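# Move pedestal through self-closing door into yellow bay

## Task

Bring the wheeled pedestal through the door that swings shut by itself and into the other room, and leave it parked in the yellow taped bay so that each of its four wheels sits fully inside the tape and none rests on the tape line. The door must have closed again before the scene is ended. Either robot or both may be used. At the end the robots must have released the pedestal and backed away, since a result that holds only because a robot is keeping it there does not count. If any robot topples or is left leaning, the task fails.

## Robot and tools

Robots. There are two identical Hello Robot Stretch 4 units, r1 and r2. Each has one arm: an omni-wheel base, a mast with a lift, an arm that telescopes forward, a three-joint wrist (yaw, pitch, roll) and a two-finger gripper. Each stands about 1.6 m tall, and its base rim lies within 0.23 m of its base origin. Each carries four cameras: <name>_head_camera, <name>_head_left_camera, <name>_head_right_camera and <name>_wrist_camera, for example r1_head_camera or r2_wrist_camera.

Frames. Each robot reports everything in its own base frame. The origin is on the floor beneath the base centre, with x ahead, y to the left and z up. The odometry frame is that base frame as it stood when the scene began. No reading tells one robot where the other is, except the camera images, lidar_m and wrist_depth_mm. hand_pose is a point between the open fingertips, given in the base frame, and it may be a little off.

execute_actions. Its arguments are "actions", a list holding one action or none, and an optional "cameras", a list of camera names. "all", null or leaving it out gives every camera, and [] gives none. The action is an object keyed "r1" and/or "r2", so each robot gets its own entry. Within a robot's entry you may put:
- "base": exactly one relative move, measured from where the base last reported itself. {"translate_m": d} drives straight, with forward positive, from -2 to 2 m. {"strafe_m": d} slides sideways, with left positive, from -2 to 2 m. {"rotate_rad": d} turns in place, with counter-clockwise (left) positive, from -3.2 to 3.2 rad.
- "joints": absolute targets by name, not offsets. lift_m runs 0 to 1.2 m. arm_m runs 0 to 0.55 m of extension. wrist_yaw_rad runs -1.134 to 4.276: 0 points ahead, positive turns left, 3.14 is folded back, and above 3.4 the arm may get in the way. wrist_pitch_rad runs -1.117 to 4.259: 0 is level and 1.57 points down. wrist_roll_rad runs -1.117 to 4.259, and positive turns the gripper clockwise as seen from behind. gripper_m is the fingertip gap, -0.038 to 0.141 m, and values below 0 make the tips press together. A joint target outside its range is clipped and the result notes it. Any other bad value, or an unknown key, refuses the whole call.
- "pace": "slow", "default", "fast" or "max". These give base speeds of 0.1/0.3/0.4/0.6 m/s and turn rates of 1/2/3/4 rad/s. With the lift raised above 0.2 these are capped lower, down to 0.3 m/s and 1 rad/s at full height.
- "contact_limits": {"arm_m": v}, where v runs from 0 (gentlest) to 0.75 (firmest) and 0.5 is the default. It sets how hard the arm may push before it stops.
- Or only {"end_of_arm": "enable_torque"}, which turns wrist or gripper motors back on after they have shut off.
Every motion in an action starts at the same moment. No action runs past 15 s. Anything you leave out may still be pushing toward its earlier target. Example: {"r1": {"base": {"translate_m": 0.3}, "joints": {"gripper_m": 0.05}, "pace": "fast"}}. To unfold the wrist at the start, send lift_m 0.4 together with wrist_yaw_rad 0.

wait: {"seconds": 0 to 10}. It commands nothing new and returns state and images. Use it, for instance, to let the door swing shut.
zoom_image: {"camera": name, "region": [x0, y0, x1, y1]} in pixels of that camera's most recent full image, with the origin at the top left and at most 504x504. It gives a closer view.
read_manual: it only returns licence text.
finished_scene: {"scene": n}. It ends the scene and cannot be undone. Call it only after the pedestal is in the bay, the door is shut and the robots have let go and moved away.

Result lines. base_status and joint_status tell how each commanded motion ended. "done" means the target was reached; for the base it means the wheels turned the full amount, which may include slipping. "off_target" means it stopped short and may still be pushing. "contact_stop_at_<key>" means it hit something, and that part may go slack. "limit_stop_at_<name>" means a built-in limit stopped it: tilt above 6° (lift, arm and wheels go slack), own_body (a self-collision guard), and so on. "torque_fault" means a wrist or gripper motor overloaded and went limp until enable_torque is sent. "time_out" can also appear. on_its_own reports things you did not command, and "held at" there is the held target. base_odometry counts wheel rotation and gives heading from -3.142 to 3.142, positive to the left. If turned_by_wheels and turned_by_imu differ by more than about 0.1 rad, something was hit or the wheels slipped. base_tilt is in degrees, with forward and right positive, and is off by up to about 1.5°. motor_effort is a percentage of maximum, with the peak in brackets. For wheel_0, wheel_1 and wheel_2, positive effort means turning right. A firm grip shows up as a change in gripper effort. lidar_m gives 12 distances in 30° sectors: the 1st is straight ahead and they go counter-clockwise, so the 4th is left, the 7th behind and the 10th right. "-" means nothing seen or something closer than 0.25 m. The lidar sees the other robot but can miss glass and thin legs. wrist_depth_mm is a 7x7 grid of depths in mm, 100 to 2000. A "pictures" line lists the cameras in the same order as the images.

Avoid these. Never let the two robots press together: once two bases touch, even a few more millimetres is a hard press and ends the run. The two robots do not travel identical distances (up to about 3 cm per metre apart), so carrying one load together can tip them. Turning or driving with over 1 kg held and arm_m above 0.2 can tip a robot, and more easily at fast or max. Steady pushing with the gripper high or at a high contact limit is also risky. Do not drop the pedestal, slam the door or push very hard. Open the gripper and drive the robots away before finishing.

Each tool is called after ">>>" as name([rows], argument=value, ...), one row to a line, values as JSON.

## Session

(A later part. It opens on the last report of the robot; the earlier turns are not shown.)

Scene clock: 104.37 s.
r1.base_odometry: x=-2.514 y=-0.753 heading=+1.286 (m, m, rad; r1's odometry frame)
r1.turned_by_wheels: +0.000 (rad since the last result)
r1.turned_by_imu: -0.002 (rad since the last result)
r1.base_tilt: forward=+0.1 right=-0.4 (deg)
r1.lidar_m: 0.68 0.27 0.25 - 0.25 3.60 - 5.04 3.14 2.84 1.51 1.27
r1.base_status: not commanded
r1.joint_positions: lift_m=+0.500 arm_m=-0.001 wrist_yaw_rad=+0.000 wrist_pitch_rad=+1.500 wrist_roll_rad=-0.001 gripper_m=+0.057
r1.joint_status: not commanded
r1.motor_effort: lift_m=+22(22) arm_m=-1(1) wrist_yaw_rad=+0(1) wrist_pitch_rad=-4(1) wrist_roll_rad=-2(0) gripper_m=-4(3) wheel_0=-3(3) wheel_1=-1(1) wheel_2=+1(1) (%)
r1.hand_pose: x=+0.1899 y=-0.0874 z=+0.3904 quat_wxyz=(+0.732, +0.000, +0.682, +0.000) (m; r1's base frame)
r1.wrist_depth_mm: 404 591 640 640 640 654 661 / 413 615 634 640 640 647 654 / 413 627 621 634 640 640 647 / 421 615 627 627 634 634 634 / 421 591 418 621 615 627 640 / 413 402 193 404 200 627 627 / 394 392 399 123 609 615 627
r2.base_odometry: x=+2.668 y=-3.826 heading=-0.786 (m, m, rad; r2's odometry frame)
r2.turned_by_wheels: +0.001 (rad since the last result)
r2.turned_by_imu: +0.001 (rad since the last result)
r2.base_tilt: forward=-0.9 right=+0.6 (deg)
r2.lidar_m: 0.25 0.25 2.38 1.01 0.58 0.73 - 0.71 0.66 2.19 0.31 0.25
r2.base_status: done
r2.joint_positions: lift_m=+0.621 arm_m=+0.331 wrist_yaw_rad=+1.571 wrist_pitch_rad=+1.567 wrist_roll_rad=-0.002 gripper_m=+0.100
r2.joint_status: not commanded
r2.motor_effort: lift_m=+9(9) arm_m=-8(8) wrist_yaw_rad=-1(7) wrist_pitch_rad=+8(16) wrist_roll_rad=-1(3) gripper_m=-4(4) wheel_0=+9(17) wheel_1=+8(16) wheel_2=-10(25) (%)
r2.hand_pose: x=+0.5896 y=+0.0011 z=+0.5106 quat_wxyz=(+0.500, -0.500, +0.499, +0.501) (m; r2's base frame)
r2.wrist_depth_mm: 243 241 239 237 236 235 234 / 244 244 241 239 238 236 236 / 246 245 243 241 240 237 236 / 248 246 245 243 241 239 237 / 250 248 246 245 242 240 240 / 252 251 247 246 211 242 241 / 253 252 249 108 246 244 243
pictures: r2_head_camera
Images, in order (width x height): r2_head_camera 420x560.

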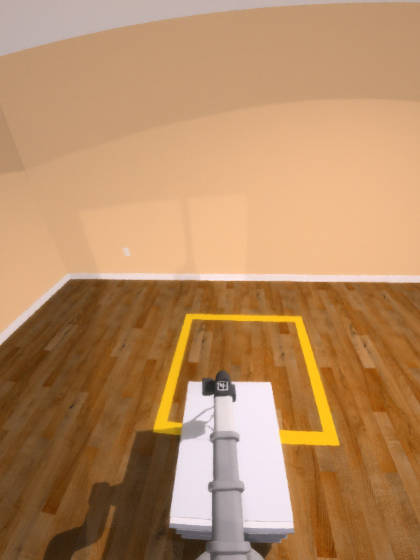

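>>> execute_actions([
  {"r2":{"base":{"translate_m":0.72}},"r1":{"base":{"translate_m":-0.75}}},
], cameras=[])

>>> execute_actions([
  {"r2":{"base":{"translate_m":-0.5},"joints":{"lift_m":0.75,"arm_m":0.01},"pace":"fast"}},
], cameras=["r2_head_camera","r1_head_camera"])

Scene clock: 111.20 s.
r1.base_odometry: x=-2.726 y=-1.473 heading=+1.285 (m, m, rad; r1's odometry frame)
r1.turned_by_wheels: +0.000 (rad since the last result)
r1.turned_by_imu: -0.002 (rad since the last result)
r1.base_tilt: forward=-0.1 right=-0.2 (deg)
r1.lidar_m: 0.93 1.56 1.91 1.78 1.79 2.18 - 4.30 3.33 2.95 2.76 0.75
r1.base_status: done
r1.joint_positions: lift_m=+0.500 arm_m=-0.001 wrist_yaw_rad=+0.000 wrist_pitch_rad=+1.500 wrist_roll_rad=-0.001 gripper_m=+0.057
r1.joint_status: not commanded
r1.motor_effort: lift_m=+22(22) arm_m=-1(1) wrist_yaw_rad=-1(0) wrist_pitch_rad=+0(1) wrist_roll_rad=+1(1) gripper_m=-2(3) wheel_0=-1(10) wheel_1=-2(7) wheel_2=+0(8) (%)
r1.hand_pose: x=+0.1899 y=-0.0874 z=+0.3904 quat_wxyz=(+0.732, +0.000, +0.682, +0.000) (m; r1's base frame)
r1.wrist_depth_mm: 634 634 634 647 640 647 654 / 627 634 640 634 647 647 647 / 621 627 634 634 647 640 647 / 609 615 627 621 634 640 634 / 609 609 418 627 634 634 627 / 603 402 194 404 200 621 627 / 504 394 394 123 609 615 615
r2.base_odometry: x=+3.176 y=-4.335 heading=-0.786 (m, m, rad; r2's odometry frame)
r2.turned_by_wheels: +0.000 (rad since the last result)
r2.turned_by_imu: -0.001 (rad since the last result)
r2.base_tilt: forward=-0.8 right=+0.5 (deg)
r2.lidar_m: 0.25 0.25 2.32 2.28 1.38 1.14 1.52 1.22 1.70 2.48 0.29 0.25
r2.base_status: done
r2.joint_positions: lift_m=+0.621 arm_m=+0.331 wrist_yaw_rad=+1.570 wrist_pitch_rad=+1.568 wrist_roll_rad=-0.002 gripper_m=+0.100
r2.joint_status: not commanded
r2.motor_effort: lift_m=+9(9) arm_m=-7(7) wrist_yaw_rad=-1(2) wrist_pitch_rad=+4(7) wrist_roll_rad=+0(1) gripper_m=-3(2) wheel_0=+8(14) wheel_1=+8(13) wheel_2=-10(27) (%)
r2.hand_pose: x=+0.5896 y=+0.0008 z=+0.5106 quat_wxyz=(+0.500, -0.500, +0.499, +0.501) (m; r2's base frame)
r2.wrist_depth_mm: 242 241 239 238 236 235 233 / 244 243 241 239 238 236 235 / 247 245 242 241 239 237 236 / 248 246 244 243 241 239 238 / 250 249 246 244 242 241 240 / 252 250 247 247 211 242 241 / 253 252 249 107 246 244 243
pictures: none
No camera images: the call's "cameras" was empty. Leave "cameras" out to get every camera's image.

Scene clock: 113.73 s.
r1.base_odometry: x=-2.726 y=-1.473 heading=+1.285 (m, m, rad; r1's odometry frame)
r1.turned_by_wheels: +0.000 (rad since the last result)
r1.turned_by_imu: -0.001 (rad since the last result)
r1.base_tilt: forward=-0.1 right=-0.3 (deg)
r1.lidar_m: 1.49 1.57 1.89 1.78 1.79 2.17 - 4.28 3.34 2.97 2.76 1.51
r1.base_status: not commanded
r1.joint_positions: lift_m=+0.500 arm_m=-0.001 wrist_yaw_rad=+0.000 wrist_pitch_rad=+1.500 wrist_roll_rad=-0.001 gripper_m=+0.057
r1.joint_status: not commanded
r1.motor_effort: lift_m=+22(22) arm_m=-1(1) wrist_yaw_rad=+0(0) wrist_pitch_rad=+1(2) wrist_roll_rad=-3(2) gripper_m=-4(6) wheel_0=-2(2) wheel_1=-2(2) wheel_2=+0(0) (%)
r1.hand_pose: x=+0.1899 y=-0.0874 z=+0.3904 quat_wxyz=(+0.732, +0.000, +0.682, +0.000) (m; r1's base frame)
r1.wrist_depth_mm: 627 627 647 647 654 640 654 / 627 621 634 640 640 647 654 / 621 621 627 627 640 640 647 / 615 621 621 627 627 634 647 / 609 609 421 621 615 621 634 / 609 402 194 404 200 627 621 / 500 392 397 123 621 615 627
r2.base_odometry: x=+2.823 y=-3.981 heading=-0.786 (m, m, rad; r2's odometry frame)
r2.turned_by_wheels: +0.000 (rad since the last result)
r2.turned_by_imu: +0.000 (rad since the last result)
r2.base_tilt: forward=-0.8 right=+0.5 (deg)
r2.lidar_m: 0.69 0.75 2.37 1.61 0.72 0.73 0.78 0.79 0.90 2.44 2.62 0.73
r2.base_status: done
r2.joint_positions: lift_m=+0.750 arm_m=+0.011 wrist_yaw_rad=+1.570 wrist_pitch_rad=+1.570 wrist_roll_rad=-0.002 gripper_m=+0.100
r2.joint_status: all done
r2.motor_effort: lift_m=+22(24) arm_m=-8(11) wrist_yaw_rad=+0(0) wrist_pitch_rad=+0(6) wrist_roll_rad=-1(1) gripper_m=-3(3) wheel_0=-1(9) wheel_1=-2(12) wheel_2=+0(17) (%)
r2.hand_pose: x=+0.2697 y=+0.0002 z=+0.6395 quat_wxyz=(+0.500, -0.500, +0.499, +0.501) (m; r2's base frame)
r2.wrist_depth_mm: 878 878 866 854 842 831 831 / 891 878 866 866 854 842 831 / 891 668 654 866 854 854 676 / 904 668 661 866 866 866 668 / 904 661 661 891 878 854 654 / 477 891 878 891 213 866 647 / 917 917 904 108 891 866 866
pictures: r1_head_camera, r2_head_camera
Images, in order (width x height): r1_head_camera 420x560, r2_head_camera 420x560.

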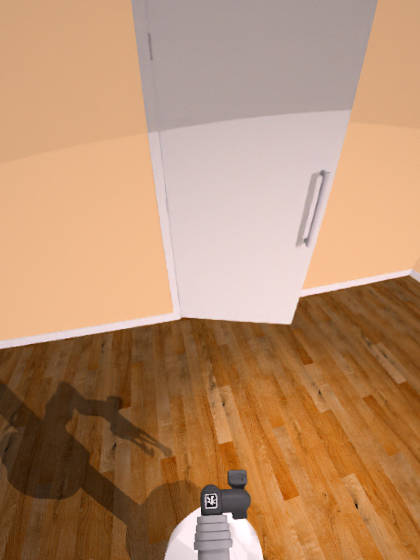

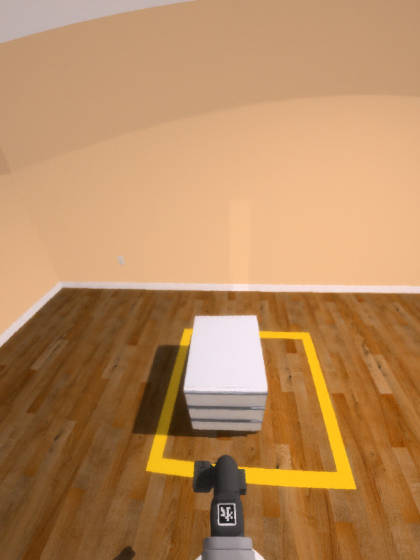

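>>> wait(seconds=6)

Scene clock: 121.27 s.
r1.base_odometry: x=-2.726 y=-1.473 heading=+1.285 (m, m, rad; r1's odometry frame)
r1.turned_by_wheels: +0.000 (rad since the last result)
r1.turned_by_imu: -0.002 (rad since the last result)
r1.base_tilt: forward=-0.1 right=-0.4 (deg)
r1.lidar_m: 1.55 1.56 1.90 1.76 1.78 2.19 - 4.30 3.31 2.94 2.76 1.73
r1.base_status: not commanded
r1.joint_positions: lift_m=+0.500 arm_m=-0.001 wrist_yaw_rad=+0.000 wrist_pitch_rad=+1.500 wrist_roll_rad=-0.001 gripper_m=+0.057
r1.joint_status: not commanded
r1.motor_effort: lift_m=+22(22) arm_m=-1(1) wrist_yaw_rad=-1(0) wrist_pitch_rad=+1(2) wrist_roll_rad=+1(2) gripper_m=-4(6) wheel_0=-1(2) wheel_1=-2(2) wheel_2=+0(0) (%)
r1.hand_pose: x=+0.1899 y=-0.0874 z=+0.3904 quat_wxyz=(+0.732, +0.000, +0.682, +0.000) (m; r1's base frame)
r1.wrist_depth_mm: 634 634 640 647 640 654 661 / 621 634 640 640 654 647 647 / 621 621 634 627 640 640 634 / 621 621 627 627 627 634 634 / 609 615 418 627 621 627 634 / 609 402 193 404 200 621 621 / 508 389 399 123 621 615 621
r2.base_odometry: x=+2.823 y=-3.981 heading=-0.786 (m, m, rad; r2's odometry frame)
r2.turned_by_wheels: +0.000 (rad since the last result)
r2.turned_by_imu: -0.001 (rad since the last result)
r2.base_tilt: forward=-0.8 right=+0.5 (deg)
r2.lidar_m: 0.70 0.75 2.36 1.60 0.72 0.65 0.63 0.70 0.92 2.43 2.63 0.73
r2.base_status: done
r2.joint_positions: lift_m=+0.750 arm_m=+0.011 wrist_yaw_rad=+1.570 wrist_pitch_rad=+1.570 wrist_roll_rad=-0.002 gripper_m=+0.100
r2.joint_status: all done
r2.motor_effort: lift_m=+22(24) arm_m=-8(11) wrist_yaw_rad=-2(0) wrist_pitch_rad=-1(6) wrist_roll_rad=+0(1) gripper_m=-3(3) wheel_0=-1(9) wheel_1=-2(12) wheel_2=+0(17) (%)
r2.hand_pose: x=+0.2697 y=+0.0002 z=+0.6395 quat_wxyz=(+0.500, -0.500, +0.499, +0.501) (m; r2's base frame)
r2.wrist_depth_mm: 878 866 854 854 842 831 831 / 891 878 866 854 854 854 831 / 891 668 654 866 866 854 683 / 891 676 661 854 866 866 668 / 904 668 661 878 878 866 654 / 477 904 891 891 213 878 647 / 904 917 891 107 891 866 866
wait: 6.00 s; at rest from the start
pictures: r1_head_camera, r1_head_left_camera, r1_head_right_camera, r1_wrist_camera, r2_head_camera, r2_head_left_camera, r2_head_right_camera, r2_wrist_camera
camera_calibration (this result's frames):
r1_wrist_camera: T_world_to_cam=[[0.022256, -0.999563, 0.0194604, -0.102892], [-0.999023, -0.0229788, -0.0377392, 0.251834], [0.0381698, -0.0186014, -0.999098, 0.611892], [0, 0, 0, 1]] pos_world=[0.230522, -0.0856776, 0.622846]
r2_wrist_camera: T_world_to_cam=[[0.998654, 0.0479443, -0.0198017, -0.260456], [0.0485438, -0.99834, 0.0309976, 0.0199766], [-0.0182827, -0.0319172, -0.999323, 0.871046], [0, 0, 0, 1]] pos_world=[0.27506, 0.0602321, 0.864679]
Images, in order (width x height): r1_head_camera 420x560, r1_head_left_camera 420x672, r1_head_right_camera 420x672, r1_wrist_camera 616x392, r2_head_camera 420x560, r2_head_left_camera 420x672, r2_head_right_camera 420x672, r2_wrist_camera 616x392.

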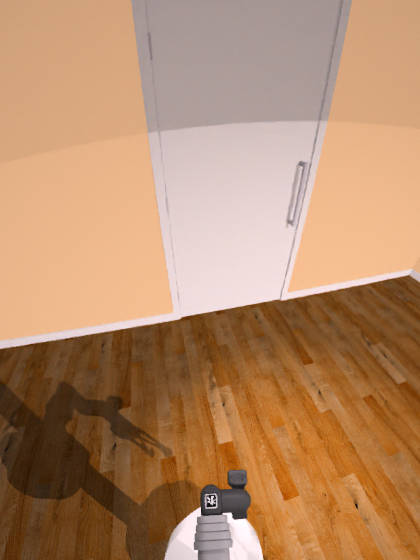

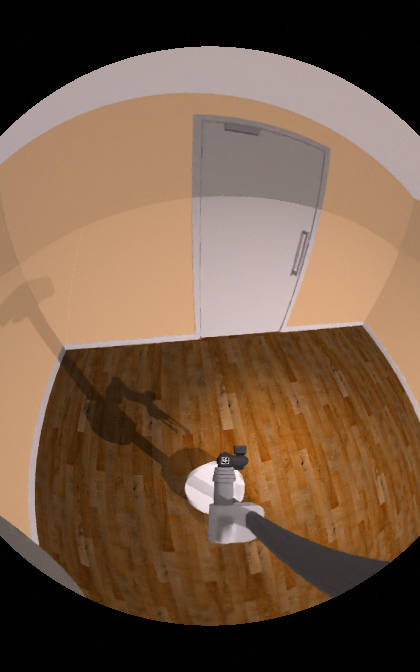

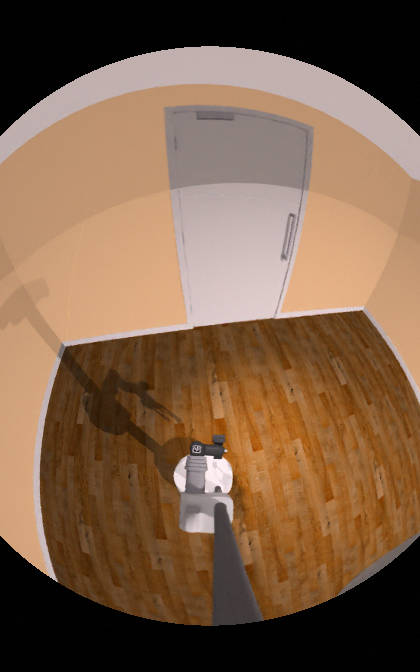

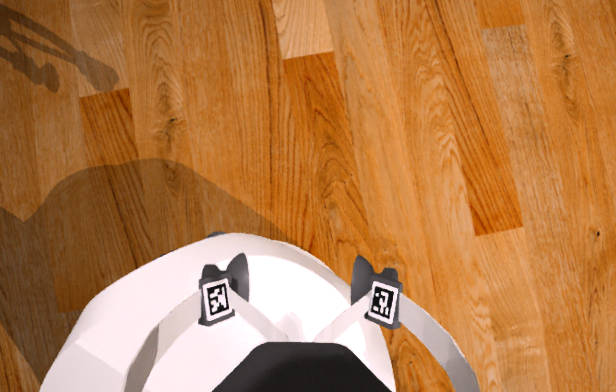

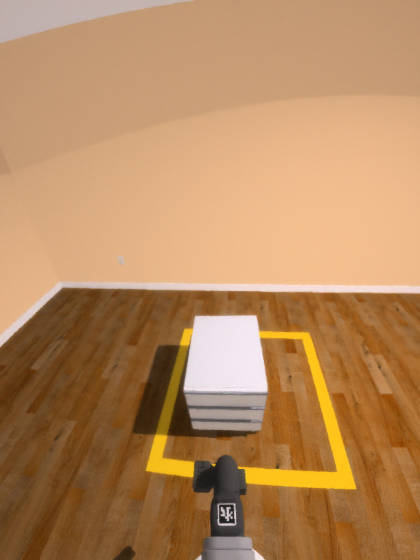

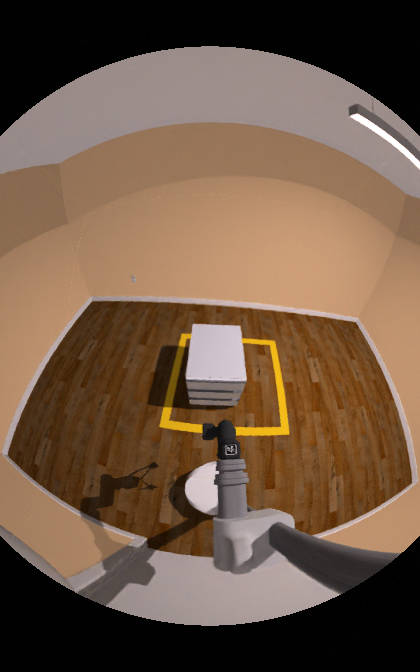

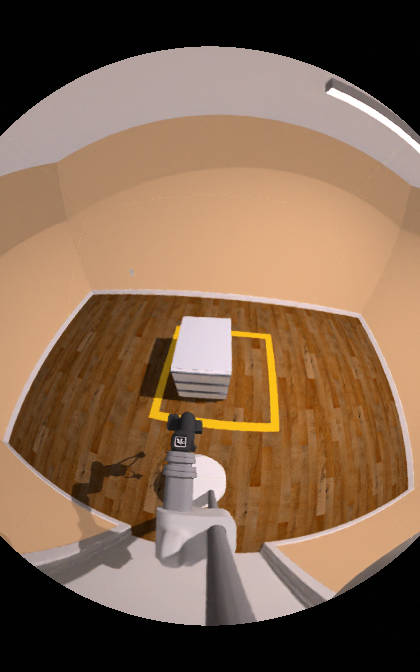

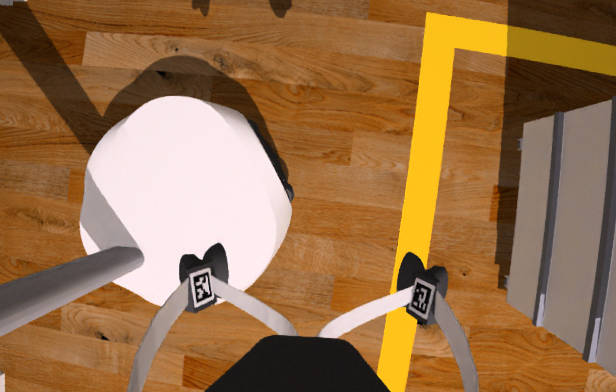

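>>> finished_scene(scene=2)

The scene is finished: the task was done.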